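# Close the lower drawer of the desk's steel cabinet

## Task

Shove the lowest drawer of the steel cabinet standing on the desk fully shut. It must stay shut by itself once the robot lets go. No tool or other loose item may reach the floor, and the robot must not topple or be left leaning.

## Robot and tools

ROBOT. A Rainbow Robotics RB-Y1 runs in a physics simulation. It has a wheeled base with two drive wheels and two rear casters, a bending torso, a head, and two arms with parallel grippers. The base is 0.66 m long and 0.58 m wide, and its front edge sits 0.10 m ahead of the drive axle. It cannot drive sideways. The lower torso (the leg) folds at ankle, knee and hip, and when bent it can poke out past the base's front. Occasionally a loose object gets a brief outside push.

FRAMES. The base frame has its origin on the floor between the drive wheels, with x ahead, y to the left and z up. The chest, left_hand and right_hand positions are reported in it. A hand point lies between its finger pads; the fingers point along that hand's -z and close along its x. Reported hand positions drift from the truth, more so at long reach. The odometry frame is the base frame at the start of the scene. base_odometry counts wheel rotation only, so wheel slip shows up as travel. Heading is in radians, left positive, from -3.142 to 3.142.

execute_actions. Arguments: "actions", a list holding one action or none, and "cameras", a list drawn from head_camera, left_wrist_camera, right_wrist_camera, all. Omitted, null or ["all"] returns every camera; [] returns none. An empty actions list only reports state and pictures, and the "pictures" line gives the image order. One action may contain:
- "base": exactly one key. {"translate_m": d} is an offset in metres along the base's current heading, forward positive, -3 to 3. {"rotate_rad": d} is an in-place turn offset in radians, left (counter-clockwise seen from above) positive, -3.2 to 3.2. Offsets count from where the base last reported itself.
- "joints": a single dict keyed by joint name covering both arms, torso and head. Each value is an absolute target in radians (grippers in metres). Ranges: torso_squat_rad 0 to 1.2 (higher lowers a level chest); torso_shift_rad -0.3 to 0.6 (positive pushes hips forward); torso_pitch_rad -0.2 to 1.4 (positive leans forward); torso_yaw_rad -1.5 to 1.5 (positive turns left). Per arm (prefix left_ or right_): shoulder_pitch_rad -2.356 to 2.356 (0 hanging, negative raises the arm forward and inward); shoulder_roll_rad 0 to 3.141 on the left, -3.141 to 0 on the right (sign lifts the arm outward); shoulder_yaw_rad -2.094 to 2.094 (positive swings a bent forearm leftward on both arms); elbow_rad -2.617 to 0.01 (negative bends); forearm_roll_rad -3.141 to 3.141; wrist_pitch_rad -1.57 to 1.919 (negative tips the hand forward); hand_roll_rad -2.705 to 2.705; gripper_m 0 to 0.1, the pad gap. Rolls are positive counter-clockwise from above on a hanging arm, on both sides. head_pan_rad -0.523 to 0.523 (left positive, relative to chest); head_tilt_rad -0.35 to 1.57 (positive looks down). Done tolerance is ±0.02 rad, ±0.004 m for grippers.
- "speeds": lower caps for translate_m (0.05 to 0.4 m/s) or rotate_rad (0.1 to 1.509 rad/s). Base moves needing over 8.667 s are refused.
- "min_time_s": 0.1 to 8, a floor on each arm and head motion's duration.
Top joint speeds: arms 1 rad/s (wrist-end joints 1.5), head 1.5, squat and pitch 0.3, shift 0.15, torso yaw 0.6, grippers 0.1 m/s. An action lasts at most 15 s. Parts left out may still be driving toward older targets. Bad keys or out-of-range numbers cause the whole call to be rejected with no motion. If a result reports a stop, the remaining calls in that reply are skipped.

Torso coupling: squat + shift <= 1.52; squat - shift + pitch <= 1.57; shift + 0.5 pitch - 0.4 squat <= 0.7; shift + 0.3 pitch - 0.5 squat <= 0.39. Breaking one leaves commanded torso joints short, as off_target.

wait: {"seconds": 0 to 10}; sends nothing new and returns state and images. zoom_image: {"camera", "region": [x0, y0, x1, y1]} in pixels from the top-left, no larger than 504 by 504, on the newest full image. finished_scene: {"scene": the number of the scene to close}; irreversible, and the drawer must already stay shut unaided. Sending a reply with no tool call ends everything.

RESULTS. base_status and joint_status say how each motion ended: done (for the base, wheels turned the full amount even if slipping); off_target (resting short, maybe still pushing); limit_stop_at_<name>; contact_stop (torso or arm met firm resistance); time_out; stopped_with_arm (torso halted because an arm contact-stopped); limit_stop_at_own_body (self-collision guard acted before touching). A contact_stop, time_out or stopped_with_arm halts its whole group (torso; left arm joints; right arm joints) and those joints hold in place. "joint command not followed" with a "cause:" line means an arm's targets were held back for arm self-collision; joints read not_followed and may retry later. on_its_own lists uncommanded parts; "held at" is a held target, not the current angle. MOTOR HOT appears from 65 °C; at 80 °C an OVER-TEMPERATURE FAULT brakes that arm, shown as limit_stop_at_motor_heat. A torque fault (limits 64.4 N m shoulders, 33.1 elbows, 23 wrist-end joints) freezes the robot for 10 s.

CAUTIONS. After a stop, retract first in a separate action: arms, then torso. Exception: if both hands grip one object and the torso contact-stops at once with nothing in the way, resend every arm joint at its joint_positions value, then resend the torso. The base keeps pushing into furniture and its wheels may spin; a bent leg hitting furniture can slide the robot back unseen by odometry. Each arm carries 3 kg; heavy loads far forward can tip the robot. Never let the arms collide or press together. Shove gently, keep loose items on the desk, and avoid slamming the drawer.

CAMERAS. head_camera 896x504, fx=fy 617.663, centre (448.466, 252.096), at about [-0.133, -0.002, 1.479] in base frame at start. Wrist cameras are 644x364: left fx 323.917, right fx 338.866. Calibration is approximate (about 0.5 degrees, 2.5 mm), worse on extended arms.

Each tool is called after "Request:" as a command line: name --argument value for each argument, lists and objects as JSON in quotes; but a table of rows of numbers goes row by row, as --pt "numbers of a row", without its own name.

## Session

Request:
execute_actions --actions '[]'

Scene clock: 0.00 s.
base_odometry: x=+0.000 y=+0.000 heading=+0.000 (m, m, rad; odometry frame)
base_status: not commanded
joint_positions: torso_squat_rad=+0.350 torso_shift_rad=+0.000 torso_pitch_rad=-0.001 torso_yaw_rad=+0.000 left_shoulder_pitch_rad=-0.014 left_shoulder_roll_rad=+0.024 left_shoulder_yaw_rad=-0.033 left_elbow_rad=-0.184 left_forearm_roll_rad=+0.016 left_wrist_pitch_rad=-0.019 left_hand_roll_rad=+0.016 left_gripper_m=+0.101 right_shoulder_pitch_rad=-0.010 right_shoulder_roll_rad=-0.039 right_shoulder_yaw_rad=-0.030 right_elbow_rad=-0.247 right_forearm_roll_rad=+0.005 right_wrist_pitch_rad=+0.039 right_hand_roll_rad=-0.056 right_gripper_m=+0.100 head_pan_rad=-0.001 head_tilt_rad=+0.401
joint_status: not commanded
chest: x=-0.2286 y=-0.0007 z=+1.2474 quat_wxyz=(+1.000, +0.001, -0.001, +0.000) (m; base frame)
left_hand: x=-0.1241 y=+0.2349 z=+0.5702 quat_wxyz=(+0.994, +0.009, -0.108, -0.004) (m; base frame)
right_hand: x=-0.1094 y=-0.2526 z=+0.5717 quat_wxyz=(+0.993, -0.018, -0.110, -0.036) (m; base frame)
pictures: head_camera, left_wrist_camera, right_wrist_camera
camera_calibration (this result's frames):
head_camera: T_world_to_cam=[[0.021672, -0.998386, 0.0524891, -0.0765135], [-0.406559, -0.0567653, -0.911859, 1.29482], [0.913367, -0.00157817, -0.407133, 0.72385], [0, 0, 0, 1]] pos_world=[-0.133061, -0.00174674, 1.47941]
left_wrist_camera: T_world_to_cam=[[0.970305, -0.0472767, 0.237221, -0.0042753], [-0.175599, -0.812151, 0.556396, -0.112181], [0.166354, -0.581529, -0.796335, 0.693696], [0, 0, 0, 1]] pos_world=[-0.13095, 0.312095, 0.615846]
right_wrist_camera: T_world_to_cam=[[-0.971069, 0.108917, -0.212514, 0.0431498], [-0.0447779, 0.79109, 0.610059, -0.127083], [0.234563, 0.601925, -0.763326, 0.704675], [0, 0, 0, 1]] pos_world=[-0.12908, -0.328327, 0.624595]
Images, in order (width x height): head_camera 896x504, left_wrist_camera 644x364, right_wrist_camera 644x364.

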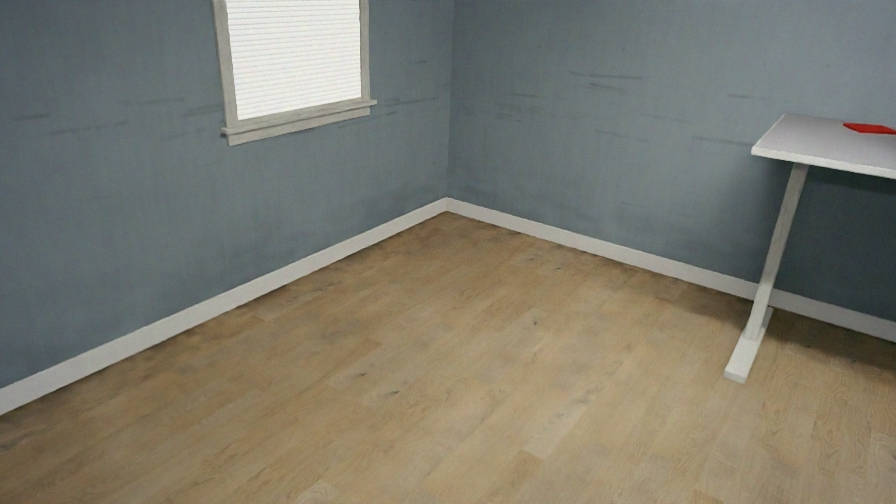

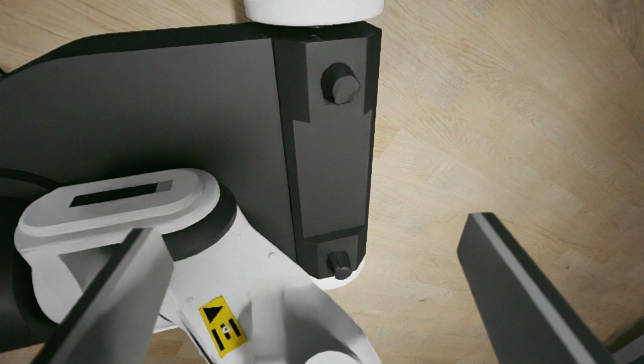

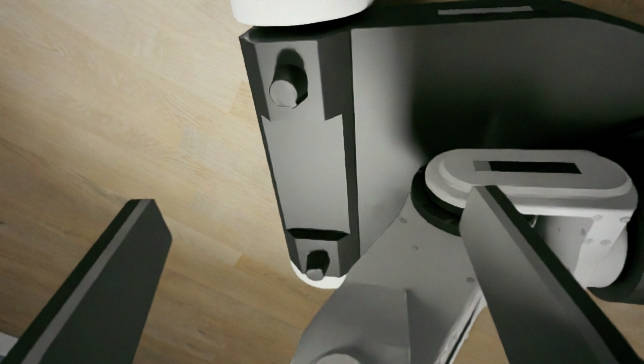

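Request:
execute_actions --actions '[{"joints":{"head_pan_rad":-0.52}}]' --cameras '["head_camera"]'

Scene clock: 4.73 s.
base_odometry: x=+0.000 y=+0.000 heading=+0.000 (m, m, rad; odometry frame)
base_status: not commanded
joint_positions: torso_squat_rad=+0.350 torso_shift_rad=+0.000 torso_pitch_rad=-0.001 torso_yaw_rad=+0.000 left_shoulder_pitch_rad=-0.014 left_shoulder_roll_rad=+0.024 left_shoulder_yaw_rad=-0.033 left_elbow_rad=-0.184 left_forearm_roll_rad=+0.016 left_wrist_pitch_rad=-0.019 left_hand_roll_rad=+0.016 left_gripper_m=+0.101 right_shoulder_pitch_rad=-0.010 right_shoulder_roll_rad=-0.039 right_shoulder_yaw_rad=-0.030 right_elbow_rad=-0.247 right_forearm_roll_rad=+0.005 right_wrist_pitch_rad=+0.039 right_hand_roll_rad=-0.056 right_gripper_m=+0.100 head_pan_rad=-0.520 head_tilt_rad=+0.401
joint_status: all done
chest: x=-0.2286 y=-0.0007 z=+1.2474 quat_wxyz=(+1.000, +0.001, -0.001, +0.000) (m; base frame)
left_hand: x=-0.1241 y=+0.2349 z=+0.5702 quat_wxyz=(+0.994, +0.009, -0.108, -0.004) (m; base frame)
right_hand: x=-0.1094 y=-0.2526 z=+0.5717 quat_wxyz=(+0.993, -0.018, -0.110, -0.036) (m; base frame)
pictures: head_camera
camera_calibration (this result's frames):
head_camera: T_world_to_cam=[[-0.476611, -0.877568, 0.0521172, -0.178904], [-0.381567, 0.153094, -0.911575, 1.29977], [0.79199, -0.454353, -0.407817, 0.699325], [0, 0, 0, 1]] pos_world=[-0.143176, -0.0382469, 1.47936]
Images, in order (width x height): head_camera 896x504.

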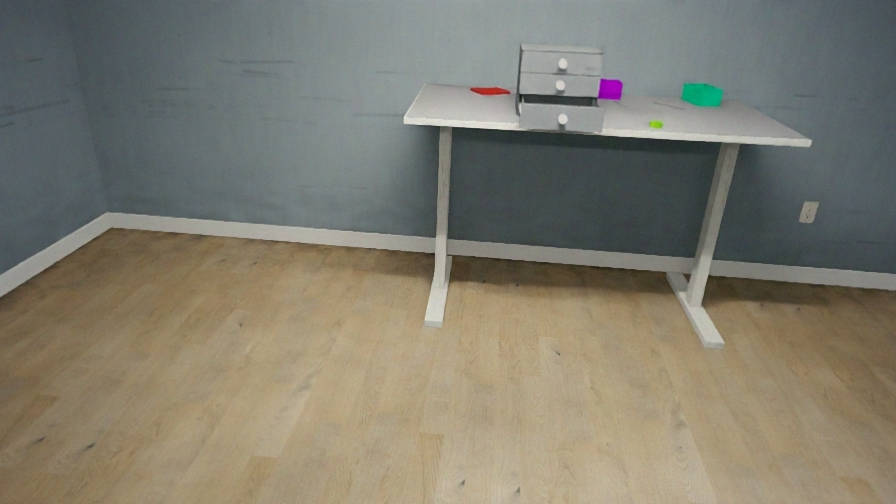

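Request:
execute_actions --actions '[{"base":{"rotate_rad":-0.63},"joints":{"head_pan_rad":-0.25,"head_tilt_rad":0.55}}]' --cameras '[]'

Request:
execute_actions --actions '[{"base":{"translate_m":1.65},"joints":{"torso_squat_rad":0.2,"right_shoulder_pitch_rad":-0.45,"right_shoulder_roll_rad":-0.08,"right_elbow_rad":-0.95,"right_wrist_pitch_rad":-0.17,"right_hand_roll_rad":1.57,"right_shoulder_yaw_rad":-0.15,"right_forearm_roll_rad":0},"min_time_s":3}]' --cameras '["head_camera","right_wrist_camera"]'

Scene clock: 20.33 s.
base_odometry: x=+0.000 y=+0.000 heading=-0.629 (m, m, rad; odometry frame)
base_status: done
joint_positions: torso_squat_rad=+0.350 torso_shift_rad=+0.000 torso_pitch_rad=-0.001 torso_yaw_rad=+0.000 left_shoulder_pitch_rad=-0.014 left_shoulder_roll_rad=+0.024 left_shoulder_yaw_rad=-0.033 left_elbow_rad=-0.184 left_forearm_roll_rad=+0.016 left_wrist_pitch_rad=-0.019 left_hand_roll_rad=+0.016 left_gripper_m=+0.101 right_shoulder_pitch_rad=-0.010 right_shoulder_roll_rad=-0.039 right_shoulder_yaw_rad=-0.030 right_elbow_rad=-0.247 right_forearm_roll_rad=+0.005 right_wrist_pitch_rad=+0.039 right_hand_roll_rad=-0.056 right_gripper_m=+0.100 head_pan_rad=-0.250 head_tilt_rad=+0.550
joint_status: all done
chest: x=-0.2286 y=-0.0007 z=+1.2474 quat_wxyz=(+1.000, +0.001, -0.001, +0.000) (m; base frame)
left_hand: x=-0.1241 y=+0.2349 z=+0.5701 quat_wxyz=(+0.994, +0.009, -0.108, -0.004) (m; base frame)
right_hand: x=-0.1094 y=-0.2526 z=+0.5717 quat_wxyz=(+0.993, -0.018, -0.110, -0.036) (m; base frame)
pictures: none
No camera images: the call's "cameras" was empty. Leave "cameras" out to get every camera's image.

Scene clock: 26.00 s.
base_odometry: x=+1.333 y=-0.972 heading=-0.631 (m, m, rad; odometry frame)
base_status: done
joint_positions: torso_squat_rad=+0.200 torso_shift_rad=+0.000 torso_pitch_rad=-0.001 torso_yaw_rad=+0.000 left_shoulder_pitch_rad=-0.014 left_shoulder_roll_rad=+0.024 left_shoulder_yaw_rad=-0.033 left_elbow_rad=-0.184 left_forearm_roll_rad=+0.016 left_wrist_pitch_rad=-0.019 left_hand_roll_rad=+0.016 left_gripper_m=+0.101 right_shoulder_pitch_rad=-0.450 right_shoulder_roll_rad=-0.080 right_shoulder_yaw_rad=-0.150 right_elbow_rad=-0.950 right_forearm_roll_rad=+0.000 right_wrist_pitch_rad=-0.170 right_hand_roll_rad=+1.570 right_gripper_m=+0.100 head_pan_rad=-0.250 head_tilt_rad=+0.550
joint_status: all done
chest: x=-0.2286 y=-0.0007 z=+1.2760 quat_wxyz=(+1.000, +0.001, -0.001, +0.000) (m; base frame)
left_hand: x=-0.1240 y=+0.2349 z=+0.5987 quat_wxyz=(+0.994, +0.009, -0.109, -0.004) (m; base frame)
right_hand: x=+0.3918 y=-0.2461 z=+1.0374 quat_wxyz=(+0.499, -0.511, -0.481, +0.509) (m; base frame)
pictures: head_camera, right_wrist_camera
camera_calibration (this result's frames):
head_camera: T_world_to_cam=[[-0.217895, -0.974769, 0.0484426, -0.121531], [-0.535113, 0.0778126, -0.841189, 1.19005], [0.816196, -0.209214, -0.538567, 0.909209], [0, 0, 0, 1]] pos_world=[-0.131763, -0.0208465, 1.49661]
right_wrist_camera: T_world_to_cam=[[-0.0279644, -0.999609, 0.000426946, -0.235046], [-0.650495, 0.0178735, -0.7593, 1.07372], [0.758995, -0.0215111, -0.650741, 0.462954], [0, 0, 0, 1]] pos_world=[0.340495, -0.244186, 1.11664]
Images, in order (width x height): head_camera 896x504, right_wrist_camera 644x364.

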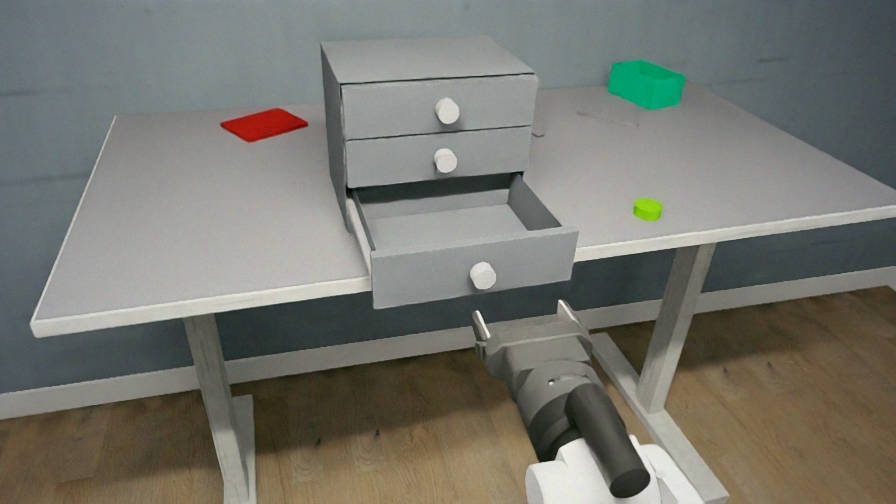

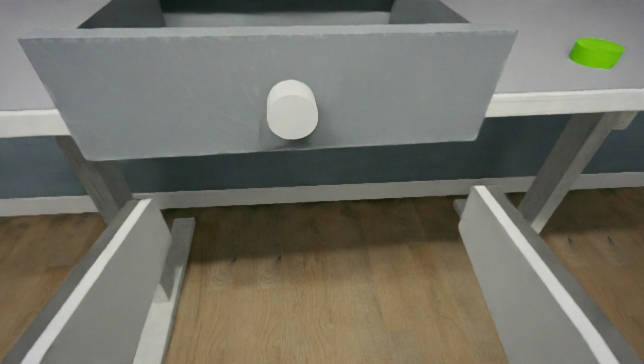

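Request:
execute_actions --actions '[{"base":{"translate_m":0.27},"speeds":{"translate_m":0.07},"joints":{"torso_squat_rad":0.31,"right_shoulder_yaw_rad":-0.12,"head_tilt_rad":0.65}}]' --cameras '["head_camera","right_wrist_camera"]'

Scene clock: 37.30 s.
base_odometry: x=+1.551 y=-1.132 heading=-0.632 (m, m, rad; odometry frame)
base_status: done
joint_positions: torso_squat_rad=+0.310 torso_shift_rad=+0.000 torso_pitch_rad=-0.001 torso_yaw_rad=+0.000 left_shoulder_pitch_rad=-0.014 left_shoulder_roll_rad=+0.024 left_shoulder_yaw_rad=-0.033 left_elbow_rad=-0.184 left_forearm_roll_rad=+0.016 left_wrist_pitch_rad=-0.019 left_hand_roll_rad=+0.016 left_gripper_m=+0.101 right_shoulder_pitch_rad=-0.450 right_shoulder_roll_rad=-0.080 right_shoulder_yaw_rad=-0.120 right_elbow_rad=-0.950 right_forearm_roll_rad=+0.000 right_wrist_pitch_rad=-0.170 right_hand_roll_rad=+1.570 right_gripper_m=+0.100 head_pan_rad=-0.250 head_tilt_rad=+0.650
joint_status: all done
chest: x=-0.2286 y=-0.0007 z=+1.2566 quat_wxyz=(+1.000, +0.001, -0.001, +0.000) (m; base frame)
left_hand: x=-0.1241 y=+0.2349 z=+0.5793 quat_wxyz=(+0.994, +0.009, -0.109, -0.004) (m; base frame)
right_hand: x=+0.3919 y=-0.2335 z=+1.0173 quat_wxyz=(+0.489, -0.507, -0.484, +0.519) (m; base frame)
pictures: head_camera, right_wrist_camera
camera_calibration (this result's frames):
head_camera: T_world_to_cam=[[-0.213216, -0.975959, 0.0452078, -0.114909], [-0.613872, 0.0978267, -0.783321, 1.07315], [0.760066, -0.194768, -0.619972, 1.00574], [0, 0, 0, 1]] pos_world=[-0.130154, -0.0212425, 1.46935]
right_wrist_camera: T_world_to_cam=[[-0.00136483, -0.999916, 0.0129111, -0.245703], [-0.651627, -0.00890433, -0.758487, 1.0517], [0.758538, -0.00944846, -0.65156, 0.453976], [0, 0, 0, 1]] pos_world=[0.340623, -0.232028, 1.09667]
Images, in order (width x height): head_camera 896x504, right_wrist_camera 644x364.

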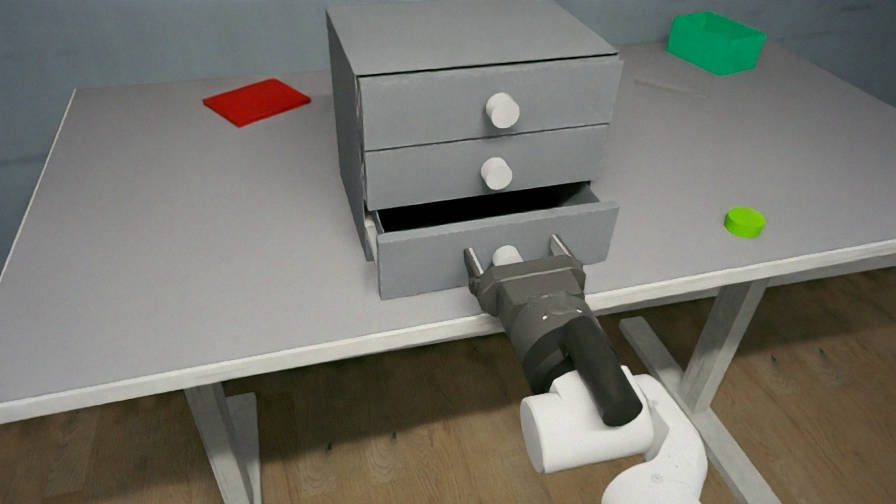

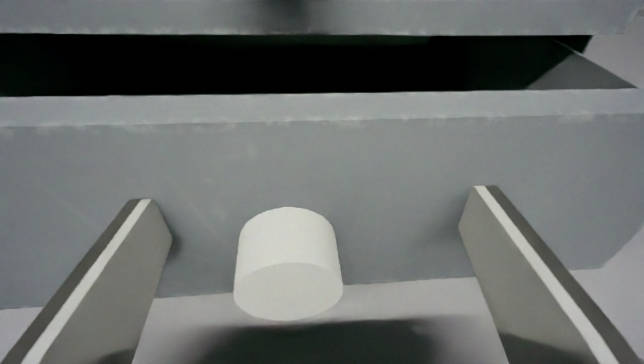

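Request:
execute_actions --actions '[{"base":{"translate_m":0.056},"speeds":{"translate_m":0.05}}]' --cameras '["head_camera","right_wrist_camera"]'

Request:
zoom_image --camera "head_camera" --region '[320, 140, 500, 320]'

Scene clock: 44.37 s.
base_odometry: x=+1.596 y=-1.165 heading=-0.634 (m, m, rad; odometry frame)
base_status: done
joint_positions: torso_squat_rad=+0.310 torso_shift_rad=+0.000 torso_pitch_rad=-0.001 torso_yaw_rad=+0.000 left_shoulder_pitch_rad=-0.014 left_shoulder_roll_rad=+0.024 left_shoulder_yaw_rad=-0.033 left_elbow_rad=-0.184 left_forearm_roll_rad=+0.016 left_wrist_pitch_rad=-0.019 left_hand_roll_rad=+0.016 left_gripper_m=+0.101 right_shoulder_pitch_rad=-0.450 right_shoulder_roll_rad=-0.080 right_shoulder_yaw_rad=-0.120 right_elbow_rad=-0.950 right_forearm_roll_rad=+0.000 right_wrist_pitch_rad=-0.170 right_hand_roll_rad=+1.570 right_gripper_m=+0.100 head_pan_rad=-0.250 head_tilt_rad=+0.650
joint_status: not commanded
chest: x=-0.2286 y=-0.0007 z=+1.2566 quat_wxyz=(+1.000, +0.001, -0.001, +0.000) (m; base frame)
left_hand: x=-0.1241 y=+0.2349 z=+0.5793 quat_wxyz=(+0.994, +0.009, -0.109, -0.004) (m; base frame)
right_hand: x=+0.3919 y=-0.2335 z=+1.0173 quat_wxyz=(+0.489, -0.507, -0.484, +0.519) (m; base frame)
pictures: head_camera, right_wrist_camera
camera_calibration (this result's frames):
head_camera: T_world_to_cam=[[-0.213221, -0.975958, 0.0452039, -0.114909], [-0.613856, 0.0978297, -0.783333, 1.07316], [0.760077, -0.194772, -0.619957, 1.00574], [0, 0, 0, 1]] pos_world=[-0.130177, -0.0212428, 1.46935]
right_wrist_camera: T_world_to_cam=[[-0.00140096, -0.999915, 0.0129255, -0.245728], [-0.651656, -0.00889134, -0.758463, 1.05163], [0.758514, -0.00948557, -0.651588, 0.454015], [0, 0, 0, 1]] pos_world=[0.340582, -0.232051, 1.09663]
Images, in order (width x height): head_camera 896x504, right_wrist_camera 644x364.

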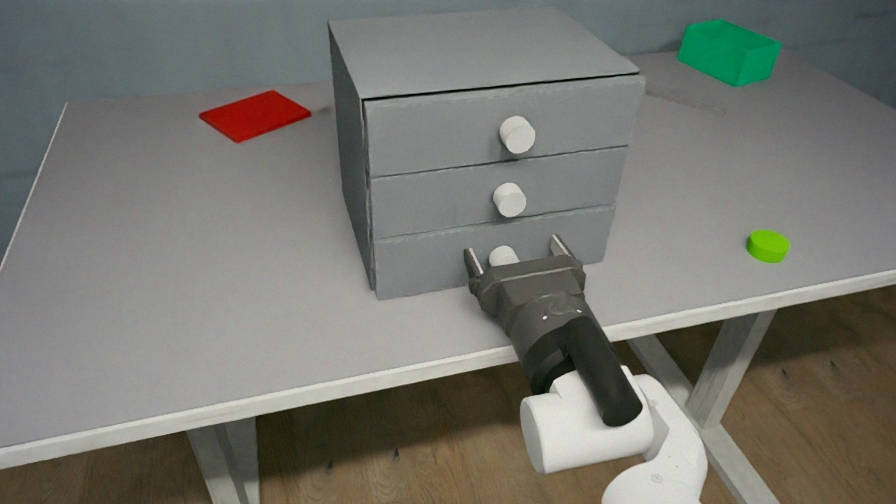

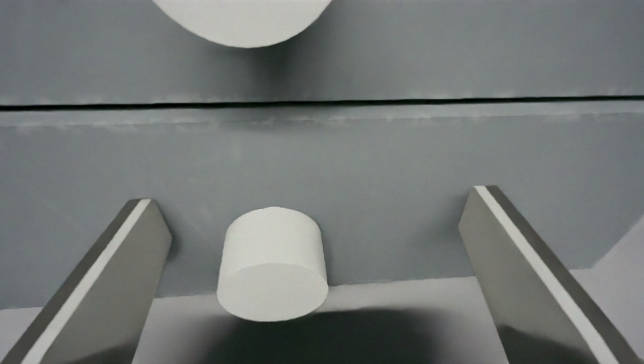

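Region (320, 140, 500, 320) of head_camera's 896x504 image, scaled by 2.800, with more detail than that image has.

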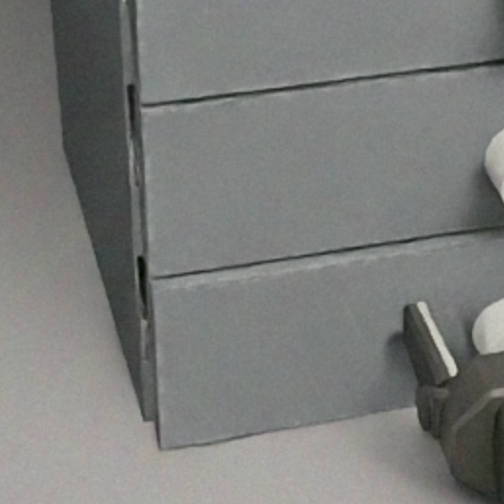

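Request:
execute_actions --actions '[{"base":{"translate_m":0.006},"speeds":{"translate_m":0.05}}]' --cameras '["right_wrist_camera"]'

Request:
execute_actions --actions '[{"base":{"translate_m":-0.02}}]' --cameras '["head_camera","right_wrist_camera"]'

Request:
zoom_image --camera "head_camera" --region '[320, 140, 500, 320]'

Scene clock: 50.33 s.
base_odometry: x=+1.601 y=-1.169 heading=-0.634 (m, m, rad; odometry frame)
base_status: done
joint_positions: torso_squat_rad=+0.310 torso_shift_rad=-0.001 torso_pitch_rad=-0.001 torso_yaw_rad=+0.000 left_shoulder_pitch_rad=-0.014 left_shoulder_roll_rad=+0.024 left_shoulder_yaw_rad=-0.033 left_elbow_rad=-0.184 left_forearm_roll_rad=+0.016 left_wrist_pitch_rad=-0.020 left_hand_roll_rad=+0.016 left_gripper_m=+0.101 right_shoulder_pitch_rad=-0.450 right_shoulder_roll_rad=-0.080 right_shoulder_yaw_rad=-0.120 right_elbow_rad=-0.950 right_forearm_roll_rad=+0.000 right_wrist_pitch_rad=-0.170 right_hand_roll_rad=+1.570 right_gripper_m=+0.100 head_pan_rad=-0.250 head_tilt_rad=+0.650
joint_status: not commanded
chest: x=-0.2287 y=-0.0007 z=+1.2566 quat_wxyz=(+1.000, +0.001, -0.001, +0.000) (m; base frame)
left_hand: x=-0.1240 y=+0.2349 z=+0.5793 quat_wxyz=(+0.994, +0.009, -0.109, -0.004) (m; base frame)
right_hand: x=+0.3917 y=-0.2335 z=+1.0174 quat_wxyz=(+0.489, -0.507, -0.484, +0.519) (m; base frame)
pictures: right_wrist_camera
camera_calibration (this result's frames):
right_wrist_camera: T_world_to_cam=[[-0.00135854, -0.999916, 0.0128858, -0.245681], [-0.651382, -0.00889223, -0.758698, 1.05178], [0.758749, -0.00942429, -0.651315, 0.45385], [0, 0, 0, 1]] pos_world=[0.34042, -0.232031, 1.09675]
Images, in order (width x height): right_wrist_camera 644x364.

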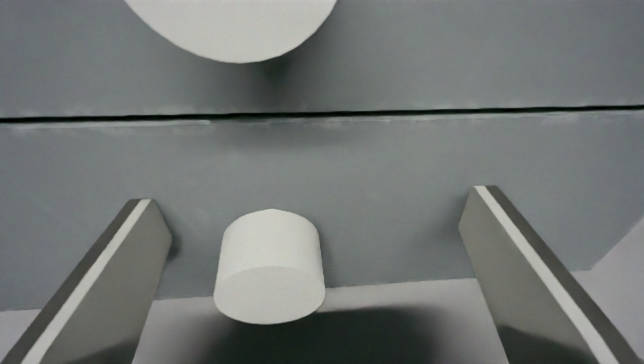

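Scene clock: 51.07 s.
base_odometry: x=+1.585 y=-1.157 heading=-0.634 (m, m, rad; odometry frame)
base_status: done
joint_positions: torso_squat_rad=+0.310 torso_shift_rad=-0.001 torso_pitch_rad=-0.001 torso_yaw_rad=+0.000 left_shoulder_pitch_rad=-0.014 left_shoulder_roll_rad=+0.024 left_shoulder_yaw_rad=-0.033 left_elbow_rad=-0.184 left_forearm_roll_rad=+0.016 left_wrist_pitch_rad=-0.020 left_hand_roll_rad=+0.016 left_gripper_m=+0.101 right_shoulder_pitch_rad=-0.450 right_shoulder_roll_rad=-0.080 right_shoulder_yaw_rad=-0.120 right_elbow_rad=-0.950 right_forearm_roll_rad=+0.000 right_wrist_pitch_rad=-0.170 right_hand_roll_rad=+1.570 right_gripper_m=+0.100 head_pan_rad=-0.250 head_tilt_rad=+0.650
joint_status: not commanded
chest: x=-0.2287 y=-0.0007 z=+1.2566 quat_wxyz=(+1.000, +0.001, -0.001, +0.000) (m; base frame)
left_hand: x=-0.1241 y=+0.2349 z=+0.5793 quat_wxyz=(+0.994, +0.009, -0.109, -0.004) (m; base frame)
right_hand: x=+0.3918 y=-0.2335 z=+1.0175 quat_wxyz=(+0.489, -0.507, -0.484, +0.519) (m; base frame)
pictures: head_camera, right_wrist_camera
camera_calibration (this result's frames):
head_camera: T_world_to_cam=[[-0.213272, -0.975948, 0.0451677, -0.114899], [-0.613708, 0.097854, -0.783446, 1.07326], [0.760183, -0.194807, -0.619816, 1.00567], [0, 0, 0, 1]] pos_world=[-0.130336, -0.0212451, 1.46936]
right_wrist_camera: T_world_to_cam=[[-0.00128836, -0.999916, 0.0128873, -0.245666], [-0.651292, -0.0089402, -0.758775, 1.05193], [0.758826, -0.00937097, -0.651226, 0.453748], [0, 0, 0, 1]] pos_world=[0.340482, -0.231989, 1.09684]
Images, in order (width x height): head_camera 896x504, right_wrist_camera 644x364.

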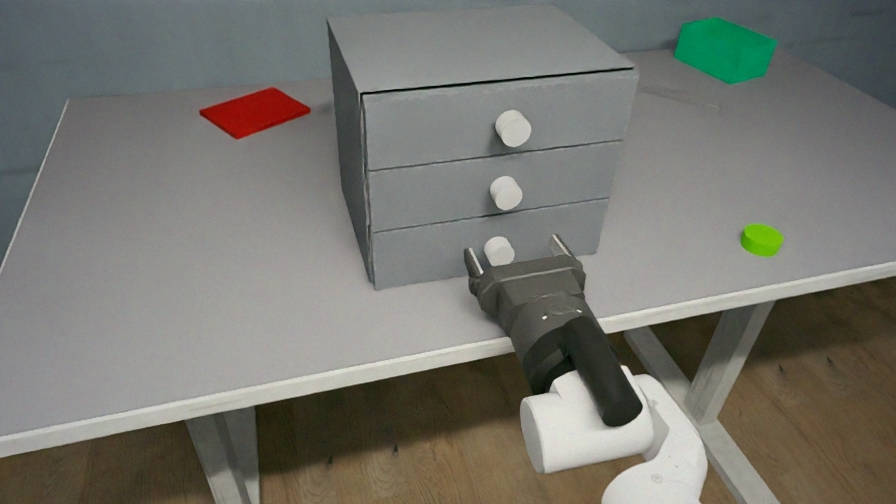

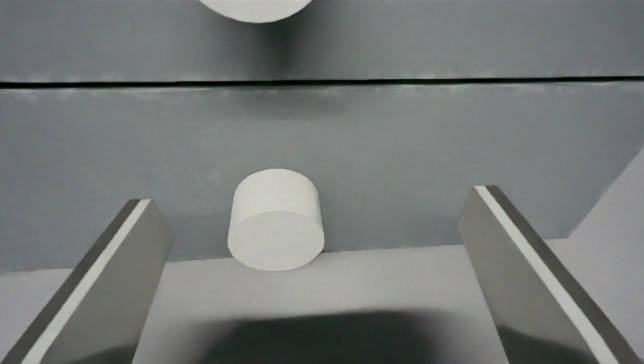

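Region (320, 140, 500, 320) of head_camera's 896x504 image, scaled by 2.800, with more detail than that image has.

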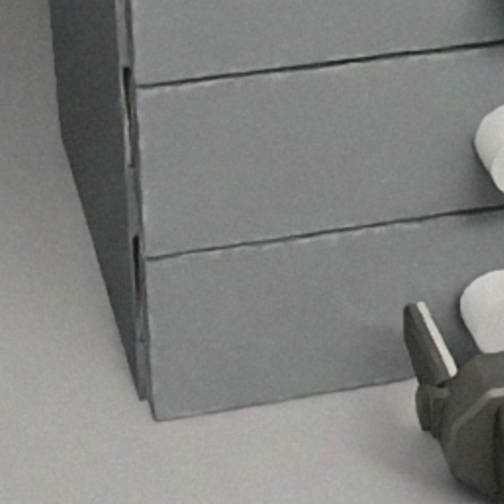

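Request:
finished_scene --scene 2

The scene is finished: the task was done.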